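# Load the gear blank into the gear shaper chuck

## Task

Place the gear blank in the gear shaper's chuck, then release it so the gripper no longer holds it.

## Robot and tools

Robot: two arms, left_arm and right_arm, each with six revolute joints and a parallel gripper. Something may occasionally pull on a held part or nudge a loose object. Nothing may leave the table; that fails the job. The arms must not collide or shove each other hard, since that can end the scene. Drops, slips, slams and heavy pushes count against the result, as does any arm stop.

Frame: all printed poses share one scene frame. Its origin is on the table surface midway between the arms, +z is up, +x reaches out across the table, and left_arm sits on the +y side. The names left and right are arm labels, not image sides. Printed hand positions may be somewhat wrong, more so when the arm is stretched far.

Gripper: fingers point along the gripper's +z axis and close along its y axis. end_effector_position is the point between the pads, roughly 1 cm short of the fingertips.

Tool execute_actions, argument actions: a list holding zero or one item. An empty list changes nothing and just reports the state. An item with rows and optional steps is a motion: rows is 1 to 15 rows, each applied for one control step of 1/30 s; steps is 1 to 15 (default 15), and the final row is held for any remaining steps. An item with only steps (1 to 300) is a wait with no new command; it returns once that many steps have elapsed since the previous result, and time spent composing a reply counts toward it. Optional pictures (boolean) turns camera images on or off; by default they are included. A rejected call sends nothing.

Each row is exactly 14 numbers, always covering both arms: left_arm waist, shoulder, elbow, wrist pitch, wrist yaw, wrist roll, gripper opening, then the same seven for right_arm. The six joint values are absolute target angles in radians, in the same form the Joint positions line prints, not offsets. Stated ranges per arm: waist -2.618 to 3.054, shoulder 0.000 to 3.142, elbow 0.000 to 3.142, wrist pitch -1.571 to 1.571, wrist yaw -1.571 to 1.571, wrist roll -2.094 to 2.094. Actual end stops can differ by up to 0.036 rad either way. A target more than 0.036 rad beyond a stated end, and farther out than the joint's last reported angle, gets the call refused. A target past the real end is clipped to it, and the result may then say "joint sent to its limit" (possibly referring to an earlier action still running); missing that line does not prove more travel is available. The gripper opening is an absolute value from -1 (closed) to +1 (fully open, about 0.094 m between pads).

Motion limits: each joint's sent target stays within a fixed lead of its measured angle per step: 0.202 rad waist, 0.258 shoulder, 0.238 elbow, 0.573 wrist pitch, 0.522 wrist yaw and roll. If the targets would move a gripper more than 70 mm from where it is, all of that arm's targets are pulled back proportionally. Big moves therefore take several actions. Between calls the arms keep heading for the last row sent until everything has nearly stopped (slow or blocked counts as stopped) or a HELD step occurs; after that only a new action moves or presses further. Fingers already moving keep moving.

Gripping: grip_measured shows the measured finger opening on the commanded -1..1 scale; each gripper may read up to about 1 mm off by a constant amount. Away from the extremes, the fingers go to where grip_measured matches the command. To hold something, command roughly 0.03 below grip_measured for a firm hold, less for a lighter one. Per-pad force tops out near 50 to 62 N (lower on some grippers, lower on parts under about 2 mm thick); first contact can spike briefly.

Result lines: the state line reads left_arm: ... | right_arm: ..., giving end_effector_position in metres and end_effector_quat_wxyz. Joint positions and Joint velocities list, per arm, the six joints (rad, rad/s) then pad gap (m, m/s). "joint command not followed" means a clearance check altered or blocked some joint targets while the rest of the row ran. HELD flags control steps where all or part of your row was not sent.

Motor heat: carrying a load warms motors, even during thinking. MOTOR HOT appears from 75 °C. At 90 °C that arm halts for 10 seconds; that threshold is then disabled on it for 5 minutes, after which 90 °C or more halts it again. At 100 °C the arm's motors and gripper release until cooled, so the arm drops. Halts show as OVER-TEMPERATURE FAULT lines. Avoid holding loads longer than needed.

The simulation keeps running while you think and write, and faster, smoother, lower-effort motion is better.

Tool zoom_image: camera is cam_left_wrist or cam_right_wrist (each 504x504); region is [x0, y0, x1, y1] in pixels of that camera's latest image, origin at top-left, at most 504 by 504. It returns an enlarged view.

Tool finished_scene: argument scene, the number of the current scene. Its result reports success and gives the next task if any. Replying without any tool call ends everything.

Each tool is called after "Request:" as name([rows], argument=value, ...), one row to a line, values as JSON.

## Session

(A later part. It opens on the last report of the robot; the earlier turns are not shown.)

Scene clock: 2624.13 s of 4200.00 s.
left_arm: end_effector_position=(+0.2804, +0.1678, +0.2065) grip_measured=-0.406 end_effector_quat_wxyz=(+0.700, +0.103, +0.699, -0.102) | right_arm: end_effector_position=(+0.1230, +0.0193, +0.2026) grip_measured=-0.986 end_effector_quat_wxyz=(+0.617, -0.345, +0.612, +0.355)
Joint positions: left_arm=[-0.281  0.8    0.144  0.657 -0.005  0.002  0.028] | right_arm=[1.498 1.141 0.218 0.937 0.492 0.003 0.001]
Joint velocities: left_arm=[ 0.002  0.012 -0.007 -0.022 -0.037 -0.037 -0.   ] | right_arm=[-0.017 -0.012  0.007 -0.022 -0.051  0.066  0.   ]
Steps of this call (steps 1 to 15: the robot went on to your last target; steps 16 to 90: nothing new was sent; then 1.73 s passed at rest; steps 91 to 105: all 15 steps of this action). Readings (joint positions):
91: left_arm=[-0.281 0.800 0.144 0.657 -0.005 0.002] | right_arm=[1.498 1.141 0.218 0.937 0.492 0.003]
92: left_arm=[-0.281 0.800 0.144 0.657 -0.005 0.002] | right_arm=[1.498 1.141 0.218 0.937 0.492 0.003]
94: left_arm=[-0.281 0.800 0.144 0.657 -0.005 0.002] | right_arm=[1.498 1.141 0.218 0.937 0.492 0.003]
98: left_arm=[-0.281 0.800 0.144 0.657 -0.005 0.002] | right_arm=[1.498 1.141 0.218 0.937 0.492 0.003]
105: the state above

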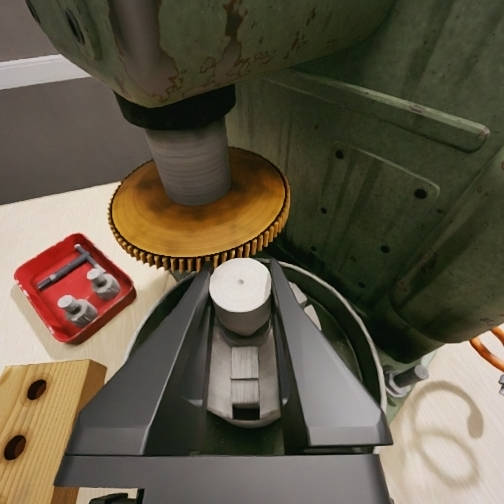

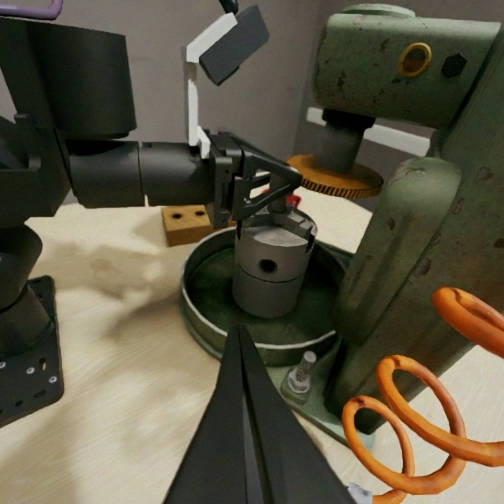

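Unload a bit (wp up) so shoulder moves.

Request:
execute_actions([
  {"rows":[[-0.278,0.825,0.132,0.705,-0.012,-0.005,-0.5,1.5,1.14,0.23,0.95,0.5,0,-1]],"steps":15},
], pictures=false)

Request:
execute_actions([
  {"rows":[[-0.278,0.825,0.132,0.675,-0.012,-0.005,-0.5,1.5,1.14,0.23,0.95,0.5,0,-1],[-0.278,0.825,0.132,0.67,-0.012,-0.005,-0.5,1.5,1.14,0.23,0.95,0.5,0,-1],[-0.278,0.825,0.132,0.665,-0.012,-0.005,-0.5,1.5,1.14,0.23,0.95,0.5,0,-1],[-0.278,0.825,0.132,0.66,-0.012,-0.005,-0.5,1.5,1.14,0.23,0.95,0.5,0,-1]],"steps":15},
])

Request:
zoom_image(camera="cam_right_wrist", region=[240, 170, 310, 230])

Scene clock: 2631.13 s of 4200.00 s.
left_arm: end_effector_position=(+0.2816, +0.1675, +0.2067) grip_measured=-0.406 end_effector_quat_wxyz=(+0.701, +0.103, +0.698, -0.102) | right_arm: end_effector_position=(+0.1230, +0.0193, +0.2026) grip_measured=-0.986 end_effector_quat_wxyz=(+0.617, -0.345, +0.612, +0.355)
Joint positions: left_arm=[-0.281  0.814  0.144  0.674 -0.005  0.001  0.028] | right_arm=[1.498 1.141 0.218 0.937 0.492 0.003 0.001]
Joint velocities: left_arm=[-0.007  0.012 -0.012 -0.037  0.022  0.007  0.001] | right_arm=[-0.007  0.007  0.002  0.066 -0.066 -0.037 -0.001]
Steps of this call (steps 1 to 15: the robot went on to your last target; steps 16 to 90: nothing new was sent; then 3.50 s passed at rest; steps 91 to 105: all 15 steps of this action). Readings (joint positions):
91: left_arm=[-0.281 0.802 0.144 0.661 -0.005 0.002] | right_arm=[1.498 1.141 0.218 0.937 0.492 0.003]
92: left_arm=[-0.281 0.807 0.144 0.665 -0.005 0.002] | right_arm=[1.498 1.141 0.218 0.937 0.492 0.003]
94: left_arm=[-0.281 0.812 0.144 0.672 -0.005 0.002] | right_arm=[1.498 1.141 0.218 0.937 0.492 0.003]
98: left_arm=[-0.281 0.814 0.144 0.674 -0.005 0.002] | right_arm=[1.498 1.141 0.218 0.937 0.492 0.003]
105: the state above

Scene clock: 2631.63 s of 4200.00 s.
left_arm: end_effector_position=(+0.2816, +0.1675, +0.2063) grip_measured=-0.406 end_effector_quat_wxyz=(+0.701, +0.103, +0.698, -0.102) | right_arm: end_effector_position=(+0.1230, +0.0193, +0.2026) grip_measured=-0.986 end_effector_quat_wxyz=(+0.617, -0.345, +0.612, +0.355)
Joint positions: left_arm=[-0.281  0.814  0.144  0.673 -0.005  0.001  0.028] | right_arm=[1.498 1.141 0.218 0.937 0.492 0.003 0.001]
Joint velocities: left_arm=[ 0.007 -0.002  0.002  0.007  0.051 -0.022  0.   ] | right_arm=[-0.007 -0.012  0.007  0.007  0.051  0.022 -0.001]
Steps of this call (steps 1 to 15: all 15 steps of this action). Readings (joint positions):
1: left_arm=[-0.281 0.814 0.144 0.674 -0.005 0.001] | right_arm=[1.498 1.141 0.218 0.937 0.492 0.003]
2: left_arm=[-0.281 0.814 0.144 0.674 -0.005 0.001] | right_arm=[1.498 1.141 0.218 0.937 0.492 0.003]
4: left_arm=[-0.281 0.814 0.144 0.673 -0.005 0.001] | right_arm=[1.498 1.141 0.218 0.937 0.492 0.003]
8: left_arm=[-0.281 0.814 0.144 0.673 -0.005 0.001] | right_arm=[1.498 1.141 0.218 0.937 0.492 0.003]
15: the state above

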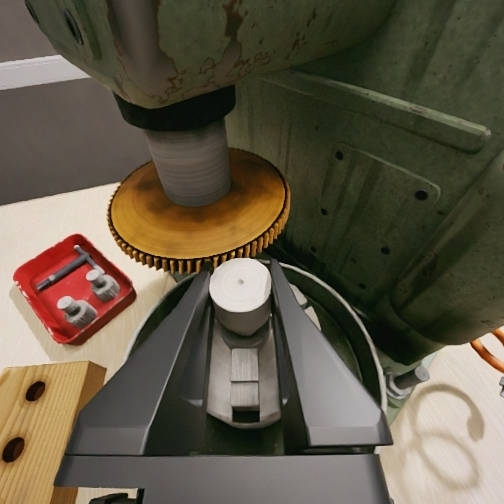

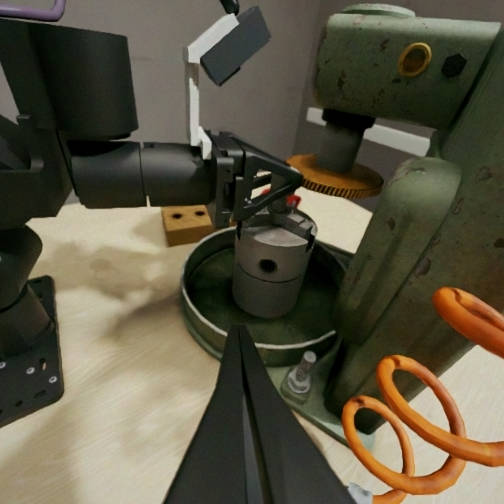

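Region (240, 170, 310, 230) of cam_right_wrist's 504x504 image, scaled by 7.200, with more detail than that image has; it fills the top 432 rows of this view, and the rest is white.

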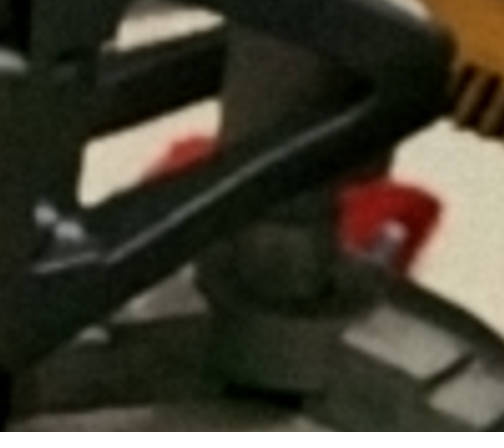

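Request:
execute_actions([
  {"rows":[[-0.278,0.825,0.132,0.67,0.0,-0.005,-0.5,1.5,1.14,0.23,0.95,0.5,0,-1],[-0.278,0.825,0.132,0.67,0.003,-0.005,-0.5,1.5,1.14,0.23,0.95,0.5,0,-1],[-0.278,0.825,0.132,0.67,0.004,-0.005,-0.5,1.5,1.14,0.23,0.95,0.5,0,-1],[-0.278,0.825,0.132,0.67,0.005,-0.005,-0.5,1.5,1.14,0.23,0.95,0.5,0,-1],[-0.278,0.825,0.132,0.67,0.006,-0.005,-0.5,1.5,1.14,0.23,0.95,0.5,0,-1],[-0.278,0.825,0.132,0.67,0.007,-0.005,-0.5,1.5,1.14,0.23,0.95,0.5,0,-1],[-0.278,0.825,0.132,0.67,0.008,-0.005,-0.5,1.5,1.14,0.23,0.95,0.5,0,-1],[-0.278,0.825,0.132,0.67,0.009,-0.005,-0.5,1.5,1.14,0.23,0.95,0.5,0,-1],[-0.278,0.825,0.132,0.67,0.010,-0.005,-0.5,1.5,1.14,0.23,0.95,0.5,0,-1],[-0.278,0.825,0.132,0.67,0.011,-0.005,-0.5,1.5,1.14,0.23,0.95,0.5,0,-1],[-0.278,0.825,0.132,0.67,0.012,-0.005,-0.5,1.5,1.14,0.23,0.95,0.5,0,-1],[-0.278,0.825,0.132,0.67,0.013,-0.005,-0.5,1.5,1.14,0.23,0.95,0.5,0,-1],[-0.278,0.825,0.132,0.67,0.014,-0.005,-0.5,1.5,1.14,0.23,0.95,0.5,0,-1]],"steps":15},
], pictures=false)

Scene clock: 2642.30 s of 4200.00 s.
left_arm: end_effector_position=(+0.2815, +0.1671, +0.2063) grip_measured=-0.406 end_effector_quat_wxyz=(+0.701, +0.103, +0.698, -0.103) | right_arm: end_effector_position=(+0.1230, +0.0193, +0.2026) grip_measured=-0.986 end_effector_quat_wxyz=(+0.617, -0.345, +0.612, +0.355)
Joint positions: left_arm=[-0.281  0.814  0.144  0.673 -0.003  0.001  0.028] | right_arm=[1.498 1.141 0.218 0.937 0.492 0.003 0.001]
Joint velocities: left_arm=[ 0.017 -0.027 -0.007  0.007  0.022  0.066 -0.   ] | right_arm=[-0.002 -0.007 -0.012 -0.037  0.022 -0.007  0.001]
Steps of this call (steps 1 to 15: the robot went on to your last target; steps 16 to 90: nothing new was sent; then 7.17 s passed at rest; steps 91 to 105: all 15 steps of this action). Readings (joint positions):
91: left_arm=[-0.281 0.814 0.144 0.673 -0.005 0.001] | right_arm=[1.498 1.141 0.218 0.937 0.492 0.003]
92: left_arm=[-0.281 0.814 0.144 0.673 -0.005 0.001] | right_arm=[1.498 1.141 0.218 0.937 0.492 0.003]
94: left_arm=[-0.281 0.814 0.144 0.673 -0.005 0.001] | right_arm=[1.498 1.141 0.218 0.937 0.492 0.003]
98: left_arm=[-0.281 0.814 0.144 0.673 -0.005 0.001] | right_arm=[1.498 1.141 0.218 0.937 0.492 0.003]
105: the state above

Request:
execute_actions([
  {"rows":[[-0.278,0.825,0.132,0.67,0.017,-0.005,-0.5,1.5,1.14,0.23,0.95,0.5,0,-1]],"steps":15},
])

Request:
zoom_image(camera="cam_left_wrist", region=[205, 300, 285, 360])

Request:
zoom_image(camera="cam_right_wrist", region=[255, 185, 305, 225])

Scene clock: 2646.73 s of 4200.00 s.
left_arm: end_effector_position=(+0.2813, +0.1664, +0.2063) grip_measured=-0.406 end_effector_quat_wxyz=(+0.701, +0.105, +0.698, -0.104) | right_arm: end_effector_position=(+0.1230, +0.0193, +0.2026) grip_measured=-0.986 end_effector_quat_wxyz=(+0.617, -0.345, +0.612, +0.355)
Joint positions: left_arm=[-0.281  0.814  0.144  0.673  0.001  0.001  0.028] | right_arm=[1.498 1.141 0.218 0.937 0.492 0.003 0.001]
Joint velocities: left_arm=[-0.007  0.002 -0.002  0.066  0.037 -0.007 -0.001] | right_arm=[ 0.002 -0.022  0.017 -0.081  0.022  0.051  0.   ]
Steps of this call (steps 1 to 15: the robot went on to your last target; steps 16 to 90: nothing new was sent; then 0.93 s passed at rest; steps 91 to 105: all 15 steps of this action). Readings (joint positions):
91: left_arm=[-0.281 0.814 0.144 0.673 -0.002 0.001] | right_arm=[1.498 1.141 0.218 0.937 0.492 0.003]
92: left_arm=[-0.281 0.814 0.144 0.673 -0.002 0.001] | right_arm=[1.498 1.141 0.218 0.937 0.492 0.003]
94: left_arm=[-0.281 0.814 0.144 0.673 -0.000 0.001] | right_arm=[1.498 1.141 0.218 0.937 0.492 0.003]
98: left_arm=[-0.281 0.814 0.144 0.673 0.001 0.001] | right_arm=[1.498 1.141 0.218 0.937 0.492 0.003]
105: the state above

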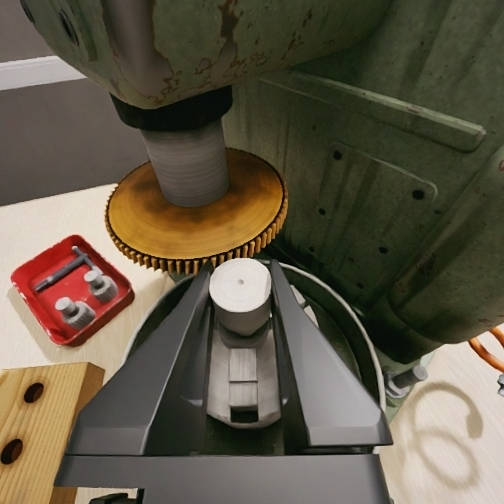

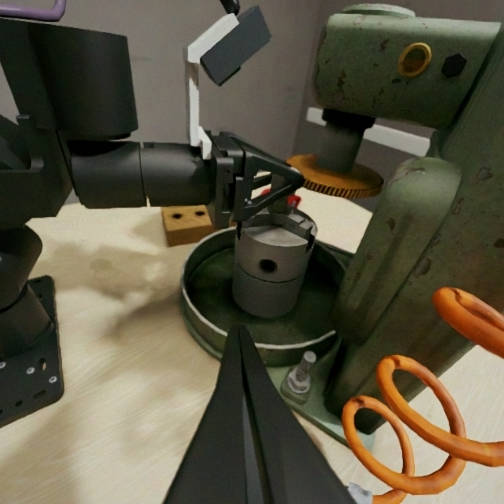

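Region (205, 300, 285, 360) of cam_left_wrist's 504x504 image, scaled by 6.300, with more detail than that image has; it fills the top 378 rows of this view, and the rest is white.

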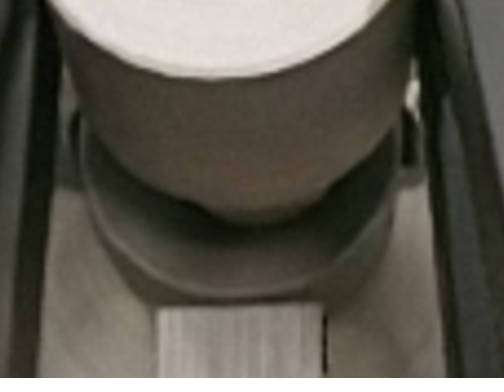

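Region (255, 185, 305, 225) of cam_right_wrist's 504x504 image, scaled by 10.080, with more detail than that image has; it fills the top 403 rows of this view, and the rest is white.

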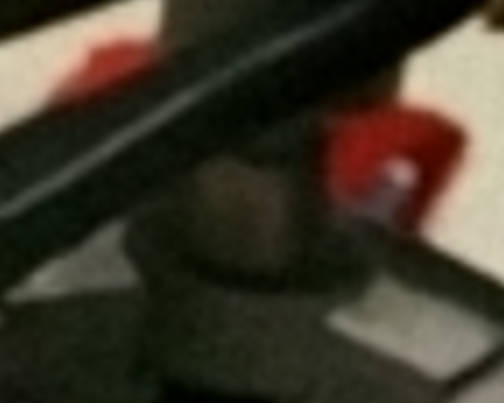

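Request:
execute_actions([
  {"rows":[[-0.278,0.825,0.132,0.67,-0.018,-0.005,-0.5,1.5,1.14,0.23,0.95,0.5,0,-1],[-0.278,0.825,0.132,0.67,-0.019,-0.005,-0.5,1.5,1.14,0.23,0.95,0.5,0,-1],[-0.278,0.825,0.132,0.67,-0.020,-0.005,-0.5,1.5,1.14,0.23,0.95,0.5,0,-1],[-0.278,0.825,0.132,0.67,-0.021,-0.005,-0.5,1.5,1.14,0.23,0.95,0.5,0,-1],[-0.278,0.825,0.132,0.67,-0.022,-0.005,-0.5,1.5,1.14,0.23,0.95,0.5,0,-1],[-0.278,0.825,0.132,0.67,-0.023,-0.005,-0.5,1.5,1.14,0.23,0.95,0.5,0,-1],[-0.278,0.825,0.132,0.67,-0.024,-0.005,-0.5,1.5,1.14,0.23,0.95,0.5,0,-1],[-0.278,0.825,0.132,0.67,-0.025,-0.005,-0.5,1.5,1.14,0.23,0.95,0.5,0,-1]],"steps":15},
], pictures=false)

Request:
execute_actions([
  {"steps":15},
])

Request:
zoom_image(camera="cam_left_wrist", region=[205, 300, 285, 360])

Request:
zoom_image(camera="cam_right_wrist", region=[255, 185, 305, 225])

Scene clock: 2660.30 s of 4200.00 s.
left_arm: end_effector_position=(+0.2817, +0.1679, +0.2063) grip_measured=-0.406 end_effector_quat_wxyz=(+0.701, +0.101, +0.699, -0.102) | right_arm: end_effector_position=(+0.1230, +0.0193, +0.2026) grip_measured=-0.986 end_effector_quat_wxyz=(+0.617, -0.345, +0.612, +0.355)
Joint positions: left_arm=[-0.281  0.814  0.144  0.673 -0.008 -0.     0.028] | right_arm=[1.498 1.141 0.218 0.937 0.492 0.003 0.001]
Joint velocities: left_arm=[-0.012 -0.027 -0.012 -0.007 -0.037  0.037 -0.001] | right_arm=[-0.027  0.002 -0.007  0.037  0.007  0.007 -0.001]
Steps of this call (steps 1 to 15: the robot went on to your last target; steps 16 to 90: nothing new was sent; then 10.07 s passed at rest; steps 91 to 105: all 15 steps of this action). Readings (joint positions):
91: left_arm=[-0.281 0.814 0.144 0.673 0.000 0.001] | right_arm=[1.498 1.141 0.218 0.937 0.492 0.003]
92: left_arm=[-0.281 0.814 0.144 0.673 -0.000 0.001] | right_arm=[1.498 1.141 0.218 0.937 0.492 0.003]
94: left_arm=[-0.281 0.814 0.144 0.673 -0.002 0.000] | right_arm=[1.498 1.141 0.218 0.937 0.492 0.003]
98: left_arm=[-0.281 0.814 0.144 0.673 -0.006 -0.000] | right_arm=[1.498 1.141 0.218 0.937 0.492 0.003]
105: the state above

Scene clock: 2660.80 s of 4200.00 s.
left_arm: end_effector_position=(+0.2817, +0.1679, +0.2063) grip_measured=-0.406 end_effector_quat_wxyz=(+0.701, +0.101, +0.699, -0.102) | right_arm: end_effector_position=(+0.1230, +0.0193, +0.2026) grip_measured=-0.986 end_effector_quat_wxyz=(+0.617, -0.345, +0.612, +0.355)
Joint positions: left_arm=[-0.281  0.814  0.144  0.673 -0.008 -0.001  0.028] | right_arm=[1.498 1.141 0.218 0.937 0.492 0.003 0.001]
Joint velocities: left_arm=[ 0.027 -0.002  0.007 -0.037 -0.007  0.022  0.   ] | right_arm=[ 0.007  0.007  0.002 -0.037  0.007 -0.066 -0.001]
Steps of this call (steps 1 to 15: the robot went on to your last target). Readings (joint positions):
1: left_arm=[-0.281 0.814 0.144 0.673 -0.008 -0.001] | right_arm=[1.498 1.141 0.218 0.937 0.492 0.003]
2: left_arm=[-0.281 0.814 0.144 0.673 -0.008 -0.001] | right_arm=[1.498 1.141 0.218 0.937 0.492 0.003]
4: left_arm=[-0.281 0.814 0.144 0.673 -0.008 -0.001] | right_arm=[1.498 1.141 0.218 0.937 0.492 0.003]
8: left_arm=[-0.281 0.814 0.144 0.673 -0.008 -0.001] | right_arm=[1.498 1.141 0.218 0.937 0.492 0.003]
15: the state above
All arms were judged still, so your last target was given up. Only a new action makes them travel on or press farther. Fingers that are still opening or closing keep moving.

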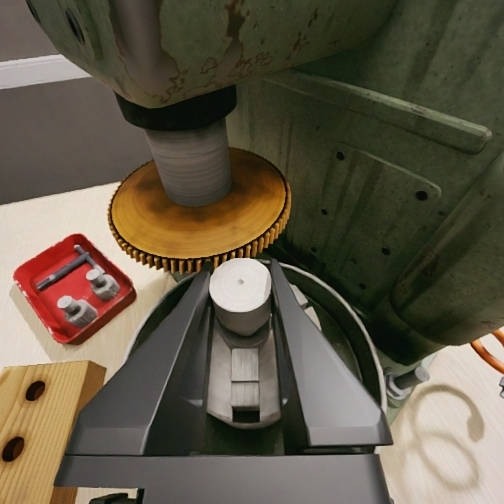

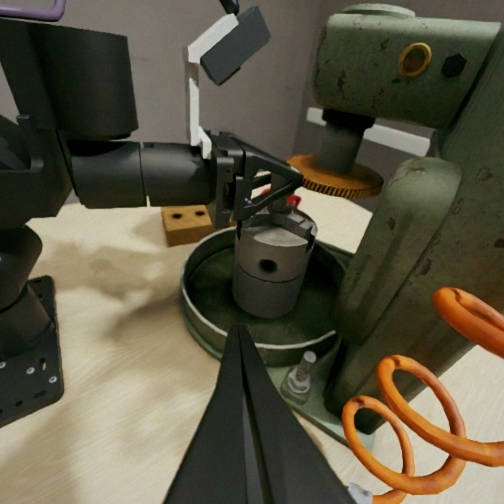

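Region (205, 300, 285, 360) of cam_left_wrist's 504x504 image, scaled by 6.300, with more detail than that image has; it fills the top 378 rows of this view, and the rest is white.

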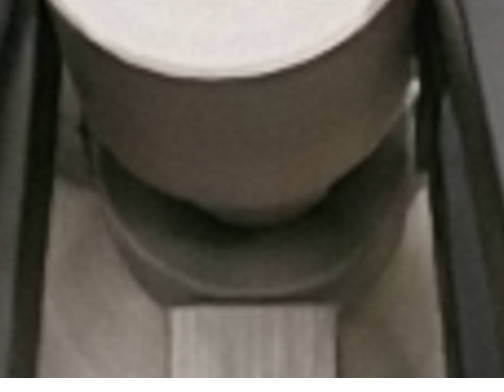

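Region (255, 185, 305, 225) of cam_right_wrist's 504x504 image, scaled by 10.080, with more detail than that image has; it fills the top 403 rows of this view, and the rest is white.

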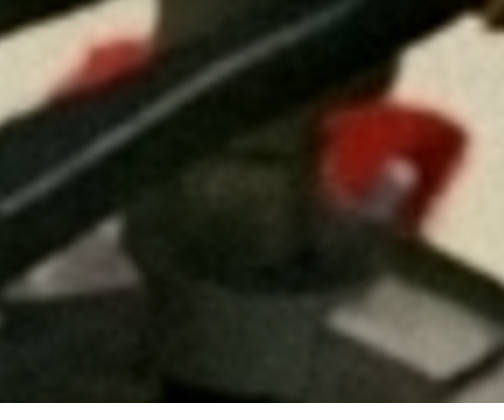

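Continue a bit further.

Request:
execute_actions([
  {"rows":[[-0.278,0.825,0.132,0.665,-0.028,-0.005,-0.5,1.5,1.14,0.23,0.95,0.5,0,-1],[-0.278,0.825,0.132,0.665,-0.030,-0.005,-0.5,1.5,1.14,0.23,0.95,0.5,0,-1],[-0.278,0.825,0.132,0.665,-0.032,-0.005,-0.5,1.5,1.14,0.23,0.95,0.5,0,-1],[-0.278,0.825,0.132,0.665,-0.034,-0.005,-0.5,1.5,1.14,0.23,0.95,0.5,0,-1]],"steps":15},
])

Request:
zoom_image(camera="cam_left_wrist", region=[205, 300, 285, 360])

Request:
zoom_image(camera="cam_right_wrist", region=[255, 185, 305, 225])

Scene clock: 2665.90 s of 4200.00 s.
left_arm: end_effector_position=(+0.2818, +0.1682, +0.2063) grip_measured=-0.406 end_effector_quat_wxyz=(+0.701, +0.100, +0.699, -0.102) | right_arm: end_effector_position=(+0.1230, +0.0193, +0.2026) grip_measured=-0.986 end_effector_quat_wxyz=(+0.617, -0.345, +0.612, +0.355)
Joint positions: left_arm=[-0.281  0.814  0.144  0.673 -0.01  -0.002  0.028] | right_arm=[1.498 1.141 0.218 0.937 0.492 0.003 0.001]
Joint velocities: left_arm=[-0.007  0.012  0.002 -0.022 -0.022  0.007  0.   ] | right_arm=[-0.007 -0.017 -0.007 -0.081 -0.037 -0.037 -0.001]
Steps of this call (steps 1 to 90: nothing new was sent; then 1.60 s passed at rest; steps 91 to 105: all 15 steps of this action). Readings (joint positions):
91: left_arm=[-0.281 0.814 0.144 0.673 -0.008 -0.001] | right_arm=[1.498 1.141 0.218 0.937 0.492 0.003]
92: left_arm=[-0.281 0.814 0.144 0.673 -0.008 -0.001] | right_arm=[1.498 1.141 0.218 0.937 0.492 0.003]
94: left_arm=[-0.281 0.814 0.144 0.673 -0.009 -0.001] | right_arm=[1.498 1.141 0.218 0.937 0.492 0.003]
98: left_arm=[-0.281 0.814 0.144 0.673 -0.010 -0.002] | right_arm=[1.498 1.141 0.218 0.937 0.492 0.003]
105: the state above

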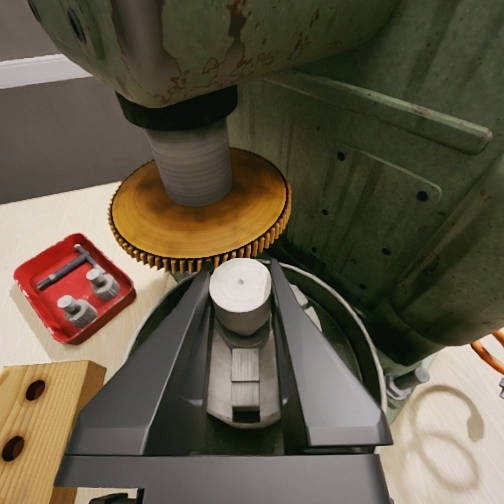

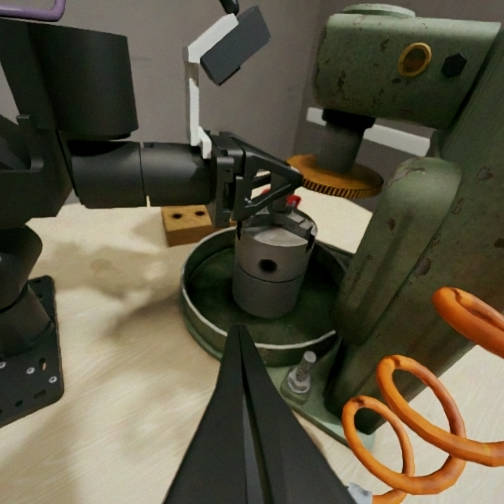

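Region (205, 300, 285, 360) of cam_left_wrist's 504x504 image, scaled by 6.300, with more detail than that image has; it fills the top 378 rows of this view, and the rest is white.

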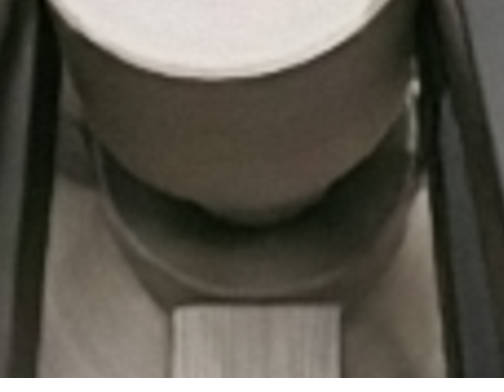

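Region (255, 185, 305, 225) of cam_right_wrist's 504x504 image, scaled by 10.080, with more detail than that image has; it fills the top 403 rows of this view, and the rest is white.

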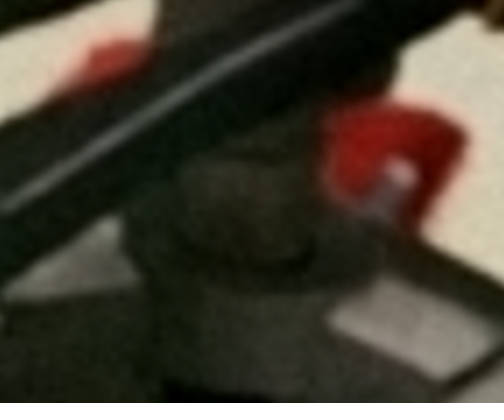

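Request:
execute_actions(actions=[])

Scene clock: 2681.57 s of 4200.00 s.
left_arm: end_effector_position=(+0.2818, +0.1683, +0.2063) grip_measured=-0.406 end_effector_quat_wxyz=(+0.701, +0.100, +0.699, -0.102) | right_arm: end_effector_position=(+0.1230, +0.0193, +0.2026) grip_measured=-0.986 end_effector_quat_wxyz=(+0.617, -0.345, +0.612, +0.355)
Joint positions: left_arm=[-0.281  0.814  0.144  0.673 -0.01  -0.002  0.028] | right_arm=[1.498 1.141 0.218 0.937 0.492 0.003 0.001]
Joint velocities: left_arm=[-0.002  0.002 -0.012 -0.066 -0.022  0.007 -0.001] | right_arm=[-0.037 -0.002 -0.012 -0.066  0.066 -0.037 -0.   ]
Steps of this call (steps 1 to 15: the robot went on to your last target; steps 16 to 90: nothing new was sent; then 12.67 s passed at rest). Readings (joint positions):
1: left_arm=[-0.281 0.814 0.144 0.673 -0.010 -0.002] | right_arm=[1.498 1.141 0.218 0.937 0.492 0.003]
2: left_arm=[-0.281 0.814 0.144 0.673 -0.010 -0.002] | right_arm=[1.498 1.141 0.218 0.937 0.492 0.003]
4: left_arm=[-0.281 0.814 0.144 0.673 -0.010 -0.002] | right_arm=[1.498 1.141 0.218 0.937 0.492 0.003]
8: left_arm=[-0.281 0.814 0.144 0.673 -0.010 -0.002] | right_arm=[1.498 1.141 0.218 0.937 0.492 0.003]
90: the state above
All arms were judged still, so your last target was given up. Only a new action makes them travel on or press farther. Fingers that are still opening or closing keep moving.

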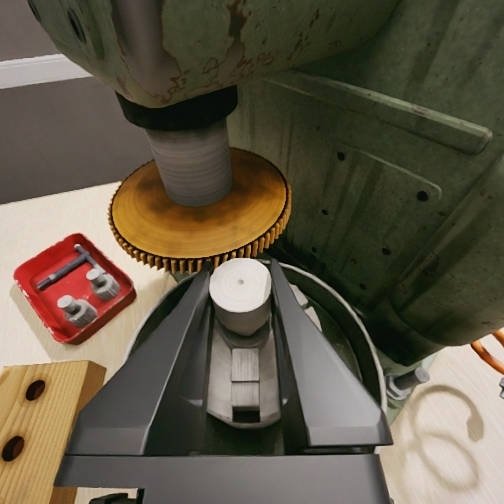

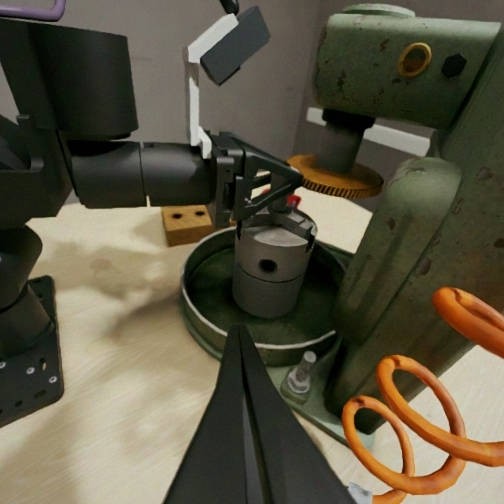

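Request:
zoom_image(camera="cam_right_wrist", region=[230, 165, 320, 245])

Request:
execute_actions([
  {"rows":[[-0.278,0.83,0.125,0.68,-0.015,-0.005,-0.5,1.5,1.14,0.23,0.95,0.5,0,-1]],"steps":15},
], pictures=false)

Region (230, 165, 320, 245) of cam_right_wrist's 504x504 image, scaled by 5.600, with more detail than that image has.

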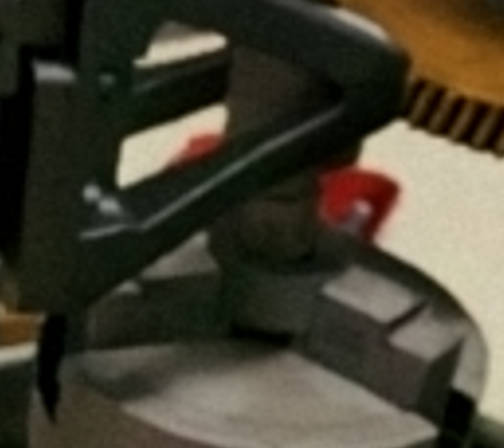

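Scene clock: 2686.17 s of 4200.00 s.
left_arm: end_effector_position=(+0.2818, +0.1682, +0.2064) grip_measured=-0.406 end_effector_quat_wxyz=(+0.701, +0.100, +0.699, -0.102) | right_arm: end_effector_position=(+0.1230, +0.0193, +0.2026) grip_measured=-0.986 end_effector_quat_wxyz=(+0.617, -0.345, +0.612, +0.355)
Joint positions: left_arm=[-0.281  0.814  0.144  0.673 -0.01  -0.002  0.028] | right_arm=[1.498 1.141 0.218 0.937 0.492 0.003 0.001]
Joint velocities: left_arm=[-0.007 -0.002 -0.002 -0.11   0.022 -0.022 -0.001] | right_arm=[-0.032  0.022  0.017  0.037 -0.037  0.037  0.001]
Steps of this call (steps 1 to 90: nothing new was sent; then 1.10 s passed at rest; steps 91 to 105: all 15 steps of this action). Readings (joint positions):
91: left_arm=[-0.281 0.814 0.144 0.673 -0.010 -0.002] | right_arm=[1.498 1.141 0.218 0.937 0.492 0.003]
92: left_arm=[-0.281 0.814 0.144 0.673 -0.010 -0.002] | right_arm=[1.498 1.141 0.218 0.937 0.492 0.003]
94: left_arm=[-0.281 0.814 0.144 0.673 -0.010 -0.002] | right_arm=[1.498 1.141 0.218 0.937 0.492 0.003]
98: left_arm=[-0.281 0.814 0.144 0.673 -0.010 -0.002] | right_arm=[1.498 1.141 0.218 0.937 0.492 0.003]
105: the state above

Request:
execute_actions([
  {"rows":[[-0.278,0.825,0.135,0.69,-0.012,-0.005,-0.37,1.5,1.14,0.23,0.95,0.5,0,-1],[-0.278,0.825,0.135,0.69,-0.012,-0.005,-0.37,1.5,1.14,0.23,0.95,0.5,0,-1],[-0.278,0.825,0.135,0.69,-0.012,-0.005,-0.37,1.5,1.14,0.23,0.95,0.5,0,-1],[-0.278,0.825,0.135,0.69,-0.012,-0.005,-0.37,1.5,1.14,0.23,0.95,0.5,0,-1],[-0.278,0.825,0.135,0.69,-0.012,-0.005,-0.37,1.5,1.14,0.23,0.95,0.5,0,-1],[-0.278,0.825,0.135,0.69,-0.012,-0.005,-0.37,1.5,1.14,0.23,0.95,0.5,0,-1],[-0.278,0.825,0.135,0.69,-0.012,-0.005,-0.37,1.5,1.14,0.23,0.95,0.5,0,-1],[-0.278,0.825,0.135,0.69,-0.012,-0.005,-0.37,1.5,1.14,0.23,0.95,0.5,0,-1],[-0.278,0.825,0.135,0.69,-0.012,-0.005,-0.45,1.5,1.14,0.23,0.95,0.5,0,-1]],"steps":15},
])

Request:
zoom_image(camera="cam_right_wrist", region=[230, 165, 320, 245])

Scene clock: 2699.00 s of 4200.00 s.
left_arm: end_effector_position=(+0.2818, +0.1682, +0.2091) grip_measured=-0.415 end_effector_quat_wxyz=(+0.705, +0.099, +0.695, -0.102) | right_arm: end_effector_position=(+0.1230, +0.0193, +0.2026) grip_measured=-0.986 end_effector_quat_wxyz=(+0.617, -0.345, +0.612, +0.355)
Joint positions: left_arm=[-0.281  0.814  0.144  0.684 -0.01  -0.002  0.027] | right_arm=[1.498 1.141 0.218 0.937 0.492 0.003 0.001]
Joint velocities: left_arm=[-0.012  0.002  0.002  0.007 -0.022  0.022 -0.   ] | right_arm=[-0.017  0.007  0.002 -0.022  0.022 -0.037 -0.001]
Steps of this call (steps 1 to 15: the robot went on to your last target; steps 16 to 90: nothing new was sent; then 9.33 s passed at rest; steps 91 to 105: all 15 steps of this action). Readings (joint positions):
91: left_arm=[-0.281 0.814 0.144 0.674 -0.010 -0.002] | right_arm=[1.498 1.141 0.218 0.937 0.492 0.003]
92: left_arm=[-0.281 0.814 0.144 0.674 -0.010 -0.002] | right_arm=[1.498 1.141 0.218 0.937 0.492 0.003]
94: left_arm=[-0.281 0.814 0.144 0.675 -0.010 -0.002] | right_arm=[1.498 1.141 0.218 0.937 0.492 0.003]
98: left_arm=[-0.281 0.814 0.144 0.683 -0.010 -0.002] | right_arm=[1.498 1.141 0.218 0.937 0.492 0.003]
105: the state above

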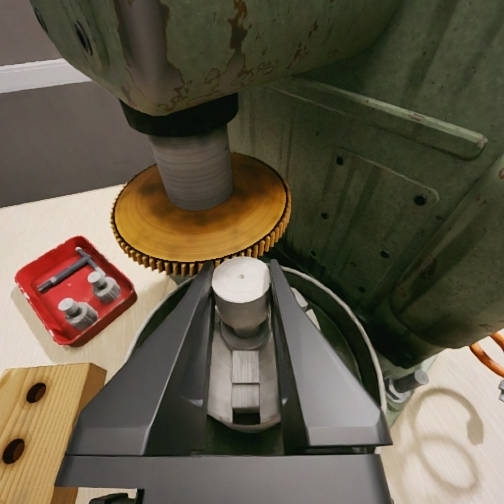

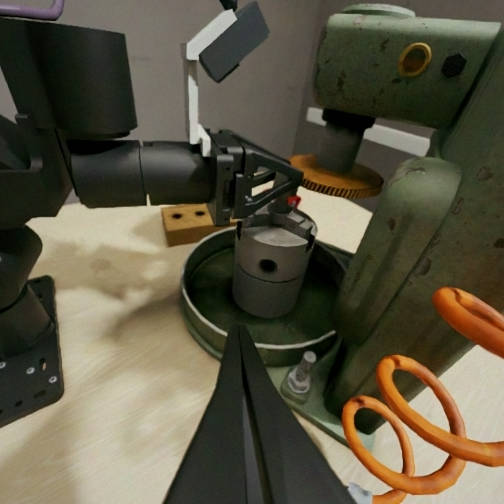

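Region (230, 165, 320, 245) of cam_right_wrist's 504x504 image, scaled by 5.600, with more detail than that image has.

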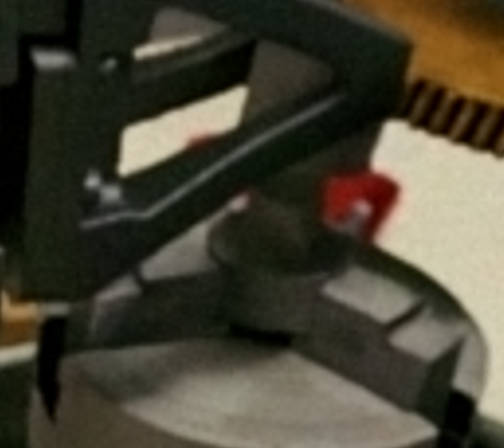

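Request:
execute_actions([
  {"rows":[[-0.278,0.837,0.135,0.70,-0.012,-0.005,-0.47,1.5,1.14,0.23,0.95,0.5,0,-1]],"steps":15},
], pictures=false)

Request:
execute_actions([
  {"rows":[[-0.278,0.837,0.135,0.67,-0.012,-0.005,-0.47,1.5,1.14,0.23,0.95,0.5,0,-1]],"steps":15},
])

Request:
zoom_image(camera="cam_right_wrist", region=[230, 165, 320, 245])

Scene clock: 2707.90 s of 4200.00 s.
left_arm: end_effector_position=(+0.2825, +0.1680, +0.2090) grip_measured=-0.415 end_effector_quat_wxyz=(+0.705, +0.099, +0.695, -0.102) | right_arm: end_effector_position=(+0.1230, +0.0193, +0.2026) grip_measured=-0.986 end_effector_quat_wxyz=(+0.617, -0.345, +0.612, +0.355)
Joint positions: left_arm=[-0.281  0.823  0.144  0.694 -0.01  -0.002  0.027] | right_arm=[1.498 1.141 0.218 0.937 0.492 0.003 0.001]
Joint velocities: left_arm=[ 0.007  0.002 -0.002  0.007  0.007  0.037 -0.   ] | right_arm=[ 0.002 -0.012 -0.017  0.051 -0.066 -0.081 -0.   ]
Steps of this call (steps 1 to 15: the robot went on to your last target; steps 16 to 90: nothing new was sent; then 5.40 s passed at rest; steps 91 to 105: all 15 steps of this action). Readings (joint positions):
91: left_arm=[-0.281 0.816 0.144 0.686 -0.010 -0.002] | right_arm=[1.498 1.141 0.218 0.937 0.492 0.003]
92: left_arm=[-0.281 0.818 0.144 0.688 -0.010 -0.002] | right_arm=[1.498 1.141 0.218 0.937 0.492 0.003]
94: left_arm=[-0.281 0.821 0.144 0.692 -0.010 -0.002] | right_arm=[1.498 1.141 0.218 0.937 0.492 0.003]
98: left_arm=[-0.281 0.823 0.144 0.693 -0.010 -0.002] | right_arm=[1.498 1.141 0.218 0.937 0.492 0.003]
105: the state above

Scene clock: 2708.40 s of 4200.00 s.
left_arm: end_effector_position=(+0.2825, +0.1680, +0.2088) grip_measured=-0.415 end_effector_quat_wxyz=(+0.705, +0.099, +0.695, -0.102) | right_arm: end_effector_position=(+0.1230, +0.0193, +0.2026) grip_measured=-0.986 end_effector_quat_wxyz=(+0.617, -0.345, +0.612, +0.355)
Joint positions: left_arm=[-0.281  0.823  0.144  0.693 -0.01  -0.002  0.027] | right_arm=[1.498 1.141 0.218 0.937 0.492 0.003 0.001]
Joint velocities: left_arm=[-0.007  0.017 -0.002  0.051 -0.007  0.007 -0.   ] | right_arm=[ 0.007  0.027  0.007 -0.066 -0.037 -0.022 -0.   ]
Steps of this call (steps 1 to 15: all 15 steps of this action). Readings (joint positions):
1: left_arm=[-0.281 0.823 0.144 0.693 -0.010 -0.002] | right_arm=[1.498 1.141 0.218 0.937 0.492 0.003]
2: left_arm=[-0.281 0.823 0.144 0.693 -0.010 -0.002] | right_arm=[1.498 1.141 0.218 0.937 0.492 0.003]
4: left_arm=[-0.281 0.823 0.144 0.693 -0.010 -0.002] | right_arm=[1.498 1.141 0.218 0.937 0.492 0.003]
8: left_arm=[-0.281 0.823 0.144 0.693 -0.010 -0.002] | right_arm=[1.498 1.141 0.218 0.937 0.492 0.003]
15: the state above

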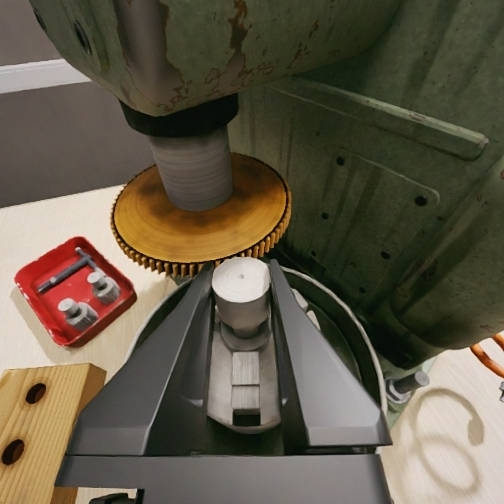

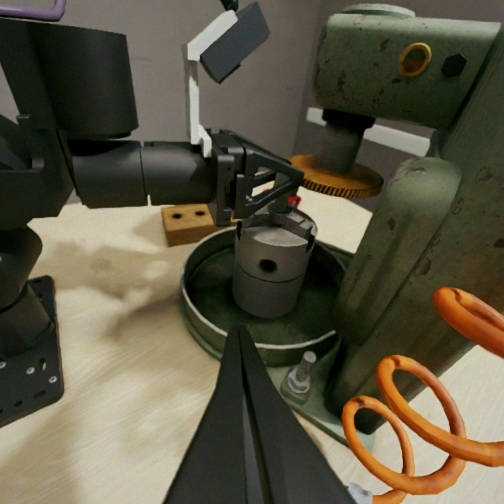

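Region (230, 165, 320, 245) of cam_right_wrist's 504x504 image, scaled by 5.600, with more detail than that image has.

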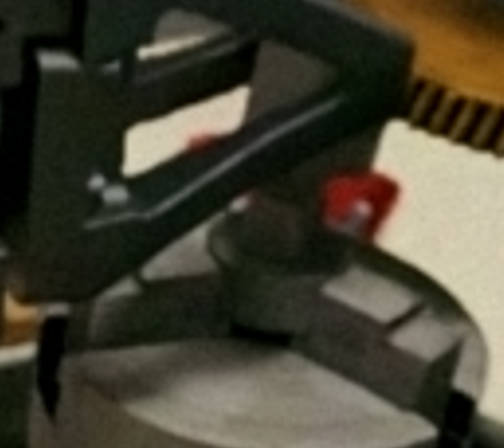

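Now pull back with light grip and down pressure.

Request:
execute_actions([
  {"rows":[[-0.278,0.78,0.135,0.65,-0.012,-0.005,-0.43,1.5,1.14,0.23,0.95,0.5,0,-1]],"steps":15},
])

Request:
zoom_image(camera="cam_right_wrist", region=[230, 165, 320, 245])

Scene clock: 2712.30 s of 4200.00 s.
left_arm: end_effector_position=(+0.2812, +0.1684, +0.2091) grip_measured=-0.414 end_effector_quat_wxyz=(+0.704, +0.099, +0.696, -0.102) | right_arm: end_effector_position=(+0.1230, +0.0193, +0.2026) grip_measured=-0.986 end_effector_quat_wxyz=(+0.617, -0.345, +0.612, +0.355)
Joint positions: left_arm=[-0.281  0.807  0.144  0.675 -0.01  -0.002  0.028] | right_arm=[1.498 1.141 0.218 0.937 0.492 0.003 0.001]
Joint velocities: left_arm=[-0.017 -0.012 -0.007  0.037 -0.022 -0.037  0.001] | right_arm=[-0.002 -0.012 -0.002 -0.022  0.037 -0.022 -0.   ]
Steps of this call (steps 1 to 15: the robot went on to your last target; steps 16 to 90: nothing new was sent; then 0.40 s passed at rest; steps 91 to 105: all 15 steps of this action). Readings (joint positions):
91: left_arm=[-0.281 0.820 0.144 0.690 -0.010 -0.002] | right_arm=[1.498 1.141 0.218 0.937 0.492 0.003]
92: left_arm=[-0.281 0.814 0.144 0.684 -0.010 -0.002] | right_arm=[1.498 1.141 0.218 0.937 0.492 0.003]
94: left_arm=[-0.281 0.808 0.144 0.677 -0.010 -0.002] | right_arm=[1.498 1.141 0.218 0.937 0.492 0.003]
98: left_arm=[-0.281 0.807 0.144 0.675 -0.010 -0.002] | right_arm=[1.498 1.141 0.218 0.937 0.492 0.003]
105: the state above

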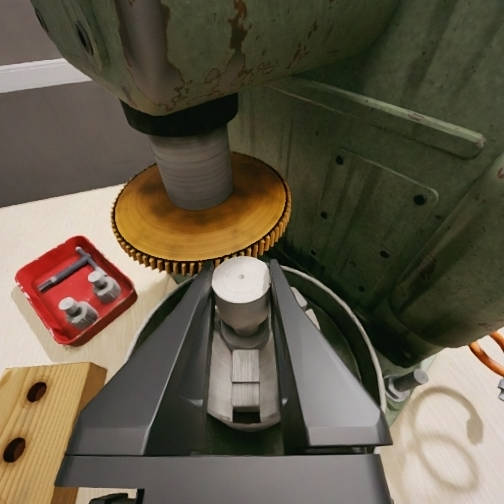

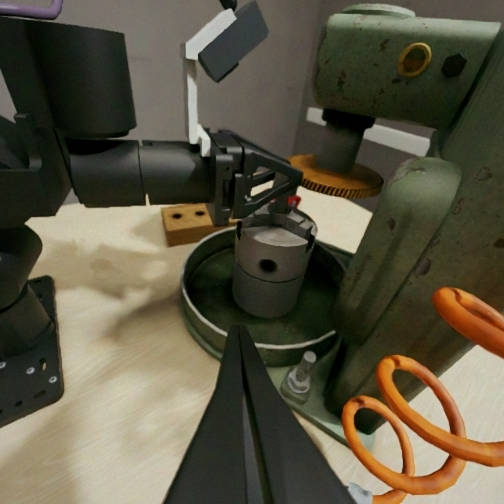

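Region (230, 165, 320, 245) of cam_right_wrist's 504x504 image, scaled by 5.600, with more detail than that image has.

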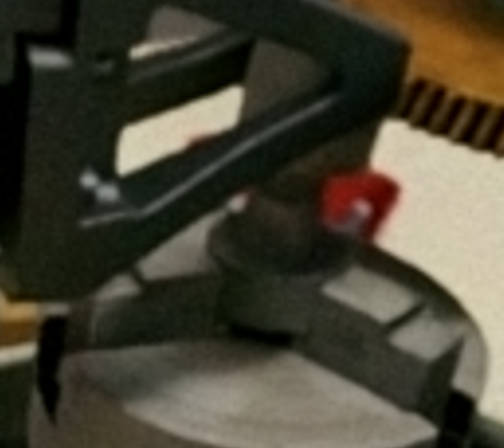

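Tip seems to stay; continue.

Request:
execute_actions([
  {"rows":[[-0.278,0.76,0.135,0.625,-0.012,-0.005,-0.43,1.5,1.14,0.23,0.95,0.5,0,-1]],"steps":15},
])

Request:
zoom_image(camera="cam_right_wrist", region=[230, 165, 320, 245])

Scene clock: 2717.30 s of 4200.00 s.
left_arm: end_effector_position=(+0.2794, +0.1689, +0.2098) grip_measured=-0.414 end_effector_quat_wxyz=(+0.704, +0.099, +0.696, -0.102) | right_arm: end_effector_position=(+0.1230, +0.0193, +0.2026) grip_measured=-0.986 end_effector_quat_wxyz=(+0.617, -0.345, +0.612, +0.355)
Joint positions: left_arm=[-0.281  0.786  0.144  0.653 -0.01  -0.002  0.028] | right_arm=[1.498 1.141 0.218 0.937 0.492 0.003 0.001]
Joint velocities: left_arm=[ 0.017 -0.007 -0.007  0.007  0.007  0.081  0.   ] | right_arm=[ 0.007 -0.012 -0.007 -0.051 -0.081  0.037  0.001]
Steps of this call (steps 1 to 15: the robot went on to your last target; steps 16 to 90: nothing new was sent; then 1.50 s passed at rest; steps 91 to 105: all 15 steps of this action). Readings (joint positions):
91: left_arm=[-0.281 0.803 0.144 0.671 -0.010 -0.002] | right_arm=[1.498 1.141 0.218 0.937 0.492 0.003]
92: left_arm=[-0.281 0.797 0.144 0.666 -0.010 -0.002] | right_arm=[1.498 1.141 0.218 0.937 0.492 0.003]
94: left_arm=[-0.281 0.788 0.144 0.656 -0.010 -0.002] | right_arm=[1.498 1.141 0.218 0.937 0.492 0.003]
98: left_arm=[-0.281 0.786 0.144 0.653 -0.010 -0.002] | right_arm=[1.498 1.141 0.218 0.937 0.492 0.003]
105: the state above

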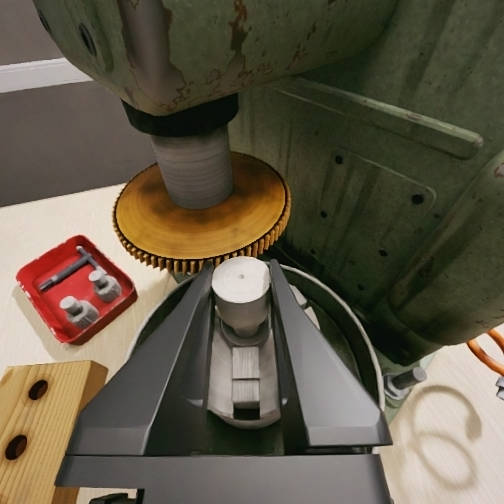

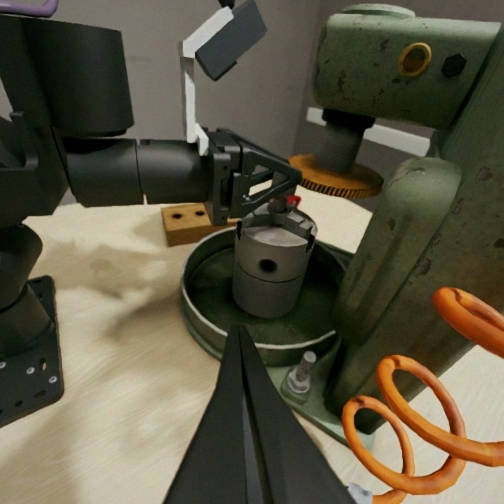

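Region (230, 165, 320, 245) of cam_right_wrist's 504x504 image, scaled by 5.600, with more detail than that image has.

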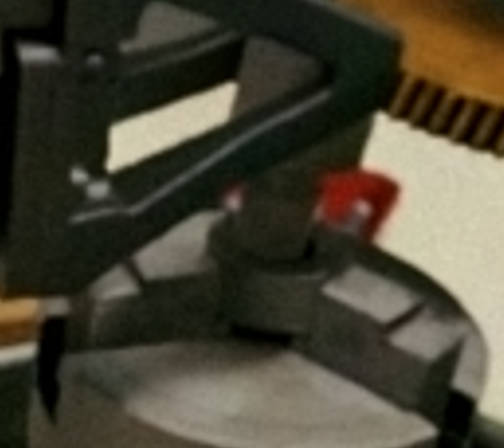

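Request:
execute_actions([
  {"rows":[[-0.278,0.80,0.135,0.67,-0.012,-0.005,-0.47,1.5,1.14,0.23,0.95,0.5,0,-1],[-0.278,0.81,0.135,0.68,-0.012,-0.005,-0.47,1.5,1.14,0.23,0.95,0.5,0,-1],[-0.278,0.82,0.135,0.685,-0.012,-0.005,-0.47,1.5,1.14,0.23,0.95,0.5,0,-1],[-0.278,0.83,0.135,0.69,-0.012,-0.005,-0.47,1.5,1.14,0.23,0.95,0.5,0,-1],[-0.278,0.84,0.135,0.70,-0.012,-0.005,-0.47,1.5,1.14,0.23,0.95,0.5,0,-1]],"steps":15},
], pictures=false)

Request:
execute_actions([
  {"rows":[[-0.278,0.80,0.135,0.685,-0.012,-0.005,-0.395,1.5,1.14,0.23,0.95,0.5,0,-1]],"steps":15},
], pictures=false)

Request:
execute_actions([
  {"rows":[[-0.278,0.795,0.135,0.68,-0.012,-0.005,-0.395,1.5,1.14,0.23,0.95,0.5,0,-1],[-0.278,0.792,0.135,0.677,-0.012,-0.005,-0.395,1.5,1.14,0.23,0.95,0.5,0,-1],[-0.278,0.789,0.135,0.674,-0.012,-0.005,-0.395,1.5,1.14,0.23,0.95,0.5,0,-1],[-0.278,0.786,0.135,0.671,-0.012,-0.005,-0.395,1.5,1.14,0.23,0.95,0.5,0,-1],[-0.278,0.783,0.135,0.668,-0.012,-0.005,-0.395,1.5,1.14,0.23,0.95,0.5,0,-1],[-0.278,0.78,0.135,0.665,-0.012,-0.005,-0.395,1.5,1.14,0.23,0.95,0.5,0,-1],[-0.278,0.777,0.135,0.662,-0.012,-0.005,-0.395,1.5,1.14,0.23,0.95,0.5,0,-1],[-0.278,0.774,0.135,0.659,-0.012,-0.005,-0.395,1.5,1.14,0.23,0.95,0.5,0,-1],[-0.278,0.77,0.135,0.655,-0.012,-0.005,-0.395,1.5,1.14,0.23,0.95,0.5,0,-1]],"steps":15},
])

Request:
zoom_image(camera="cam_right_wrist", region=[230, 165, 320, 245])

Scene clock: 2744.97 s of 4200.00 s.
left_arm: end_effector_position=(+0.2827, +0.1679, +0.2086) grip_measured=-0.414 end_effector_quat_wxyz=(+0.705, +0.099, +0.695, -0.102) | right_arm: end_effector_position=(+0.1230, +0.0193, +0.2026) grip_measured=-0.986 end_effector_quat_wxyz=(+0.617, -0.345, +0.612, +0.355)
Joint positions: left_arm=[-0.281  0.826  0.144  0.696 -0.01  -0.002  0.028] | right_arm=[1.498 1.141 0.218 0.937 0.492 0.003 0.001]
Joint velocities: left_arm=[ 0.002 -0.002 -0.012 -0.081  0.007  0.066 -0.001] | right_arm=[ 0.007  0.012  0.007 -0.066 -0.037 -0.037 -0.   ]
Steps of this call (steps 1 to 15: the robot went on to your last target; steps 16 to 90: nothing new was sent; then 24.17 s passed at rest; steps 91 to 105: all 15 steps of this action). Readings (joint positions):
91: left_arm=[-0.281 0.786 0.144 0.654 -0.010 -0.002] | right_arm=[1.498 1.141 0.218 0.937 0.492 0.003]
92: left_arm=[-0.281 0.787 0.144 0.656 -0.010 -0.002] | right_arm=[1.498 1.141 0.218 0.937 0.492 0.003]
94: left_arm=[-0.281 0.800 0.144 0.668 -0.010 -0.002] | right_arm=[1.498 1.141 0.218 0.937 0.492 0.003]
98: left_arm=[-0.281 0.823 0.144 0.694 -0.010 -0.002] | right_arm=[1.498 1.141 0.218 0.937 0.492 0.003]
105: the state above

Scene clock: 2745.47 s of 4200.00 s.
left_arm: end_effector_position=(+0.2827, +0.1679, +0.2086) grip_measured=-0.390 end_effector_quat_wxyz=(+0.705, +0.099, +0.695, -0.102) | right_arm: end_effector_position=(+0.1230, +0.0193, +0.2026) grip_measured=-0.986 end_effector_quat_wxyz=(+0.617, -0.345, +0.612, +0.355)
Joint positions: left_arm=[-0.281  0.826  0.144  0.696 -0.01  -0.002  0.029] | right_arm=[1.498 1.141 0.218 0.937 0.492 0.003 0.001]
Joint velocities: left_arm=[-0.002 -0.002 -0.012  0.022 -0.066  0.022 -0.   ] | right_arm=[ 0.007 -0.007  0.002  0.051 -0.022  0.125 -0.001]
Steps of this call (steps 1 to 15: all 15 steps of this action). Readings (joint positions):
1: left_arm=[-0.281 0.826 0.144 0.696 -0.010 -0.002] | right_arm=[1.498 1.141 0.218 0.937 0.492 0.003]
2: left_arm=[-0.281 0.826 0.144 0.696 -0.010 -0.002] | right_arm=[1.498 1.141 0.218 0.937 0.492 0.003]
4: left_arm=[-0.281 0.826 0.144 0.696 -0.010 -0.002] | right_arm=[1.498 1.141 0.218 0.937 0.492 0.003]
8: left_arm=[-0.281 0.826 0.144 0.696 -0.010 -0.002] | right_arm=[1.498 1.141 0.218 0.937 0.492 0.003]
15: the state above

Scene clock: 2745.97 s of 4200.00 s.
left_arm: end_effector_position=(+0.2804, +0.1686, +0.2095) grip_measured=-0.390 end_effector_quat_wxyz=(+0.704, +0.099, +0.696, -0.102) | right_arm: end_effector_position=(+0.1230, +0.0193, +0.2026) grip_measured=-0.986 end_effector_quat_wxyz=(+0.617, -0.345, +0.612, +0.355)
Joint positions: left_arm=[-0.281  0.798  0.144  0.666 -0.01  -0.002  0.029] | right_arm=[1.498 1.141 0.218 0.937 0.492 0.003 0.001]
Joint velocities: left_arm=[-0.007  0.002 -0.007 -0.066 -0.022  0.037  0.   ] | right_arm=[ 0.007 -0.012 -0.002 -0.037 -0.051  0.095 -0.   ]
Steps of this call (steps 1 to 15: all 15 steps of this action). Readings (joint positions):
1: left_arm=[-0.281 0.826 0.144 0.696 -0.010 -0.002] | right_arm=[1.498 1.141 0.218 0.937 0.492 0.003]
2: left_arm=[-0.281 0.826 0.144 0.696 -0.010 -0.002] | right_arm=[1.498 1.141 0.218 0.937 0.492 0.003]
4: left_arm=[-0.281 0.820 0.144 0.690 -0.010 -0.002] | right_arm=[1.498 1.141 0.218 0.937 0.492 0.003]
8: left_arm=[-0.281 0.807 0.144 0.676 -0.010 -0.002] | right_arm=[1.498 1.141 0.218 0.937 0.492 0.003]
15: the state above

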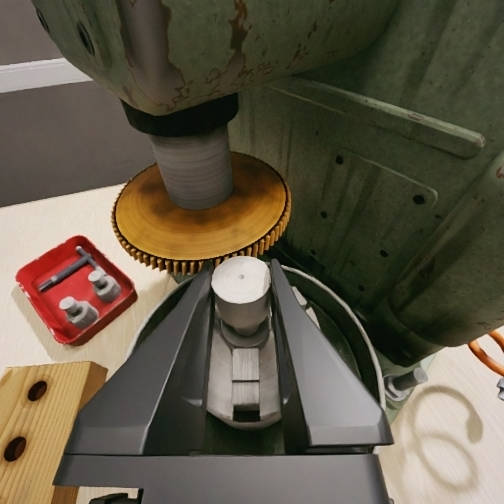

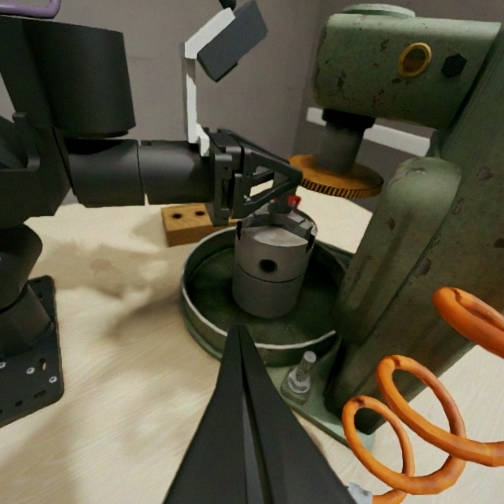

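Region (230, 165, 320, 245) of cam_right_wrist's 504x504 image, scaled by 5.600, with more detail than that image has.

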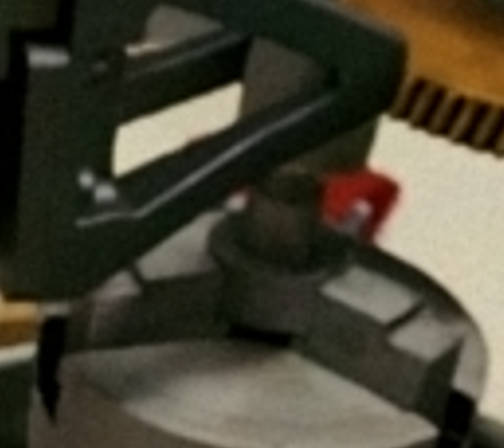

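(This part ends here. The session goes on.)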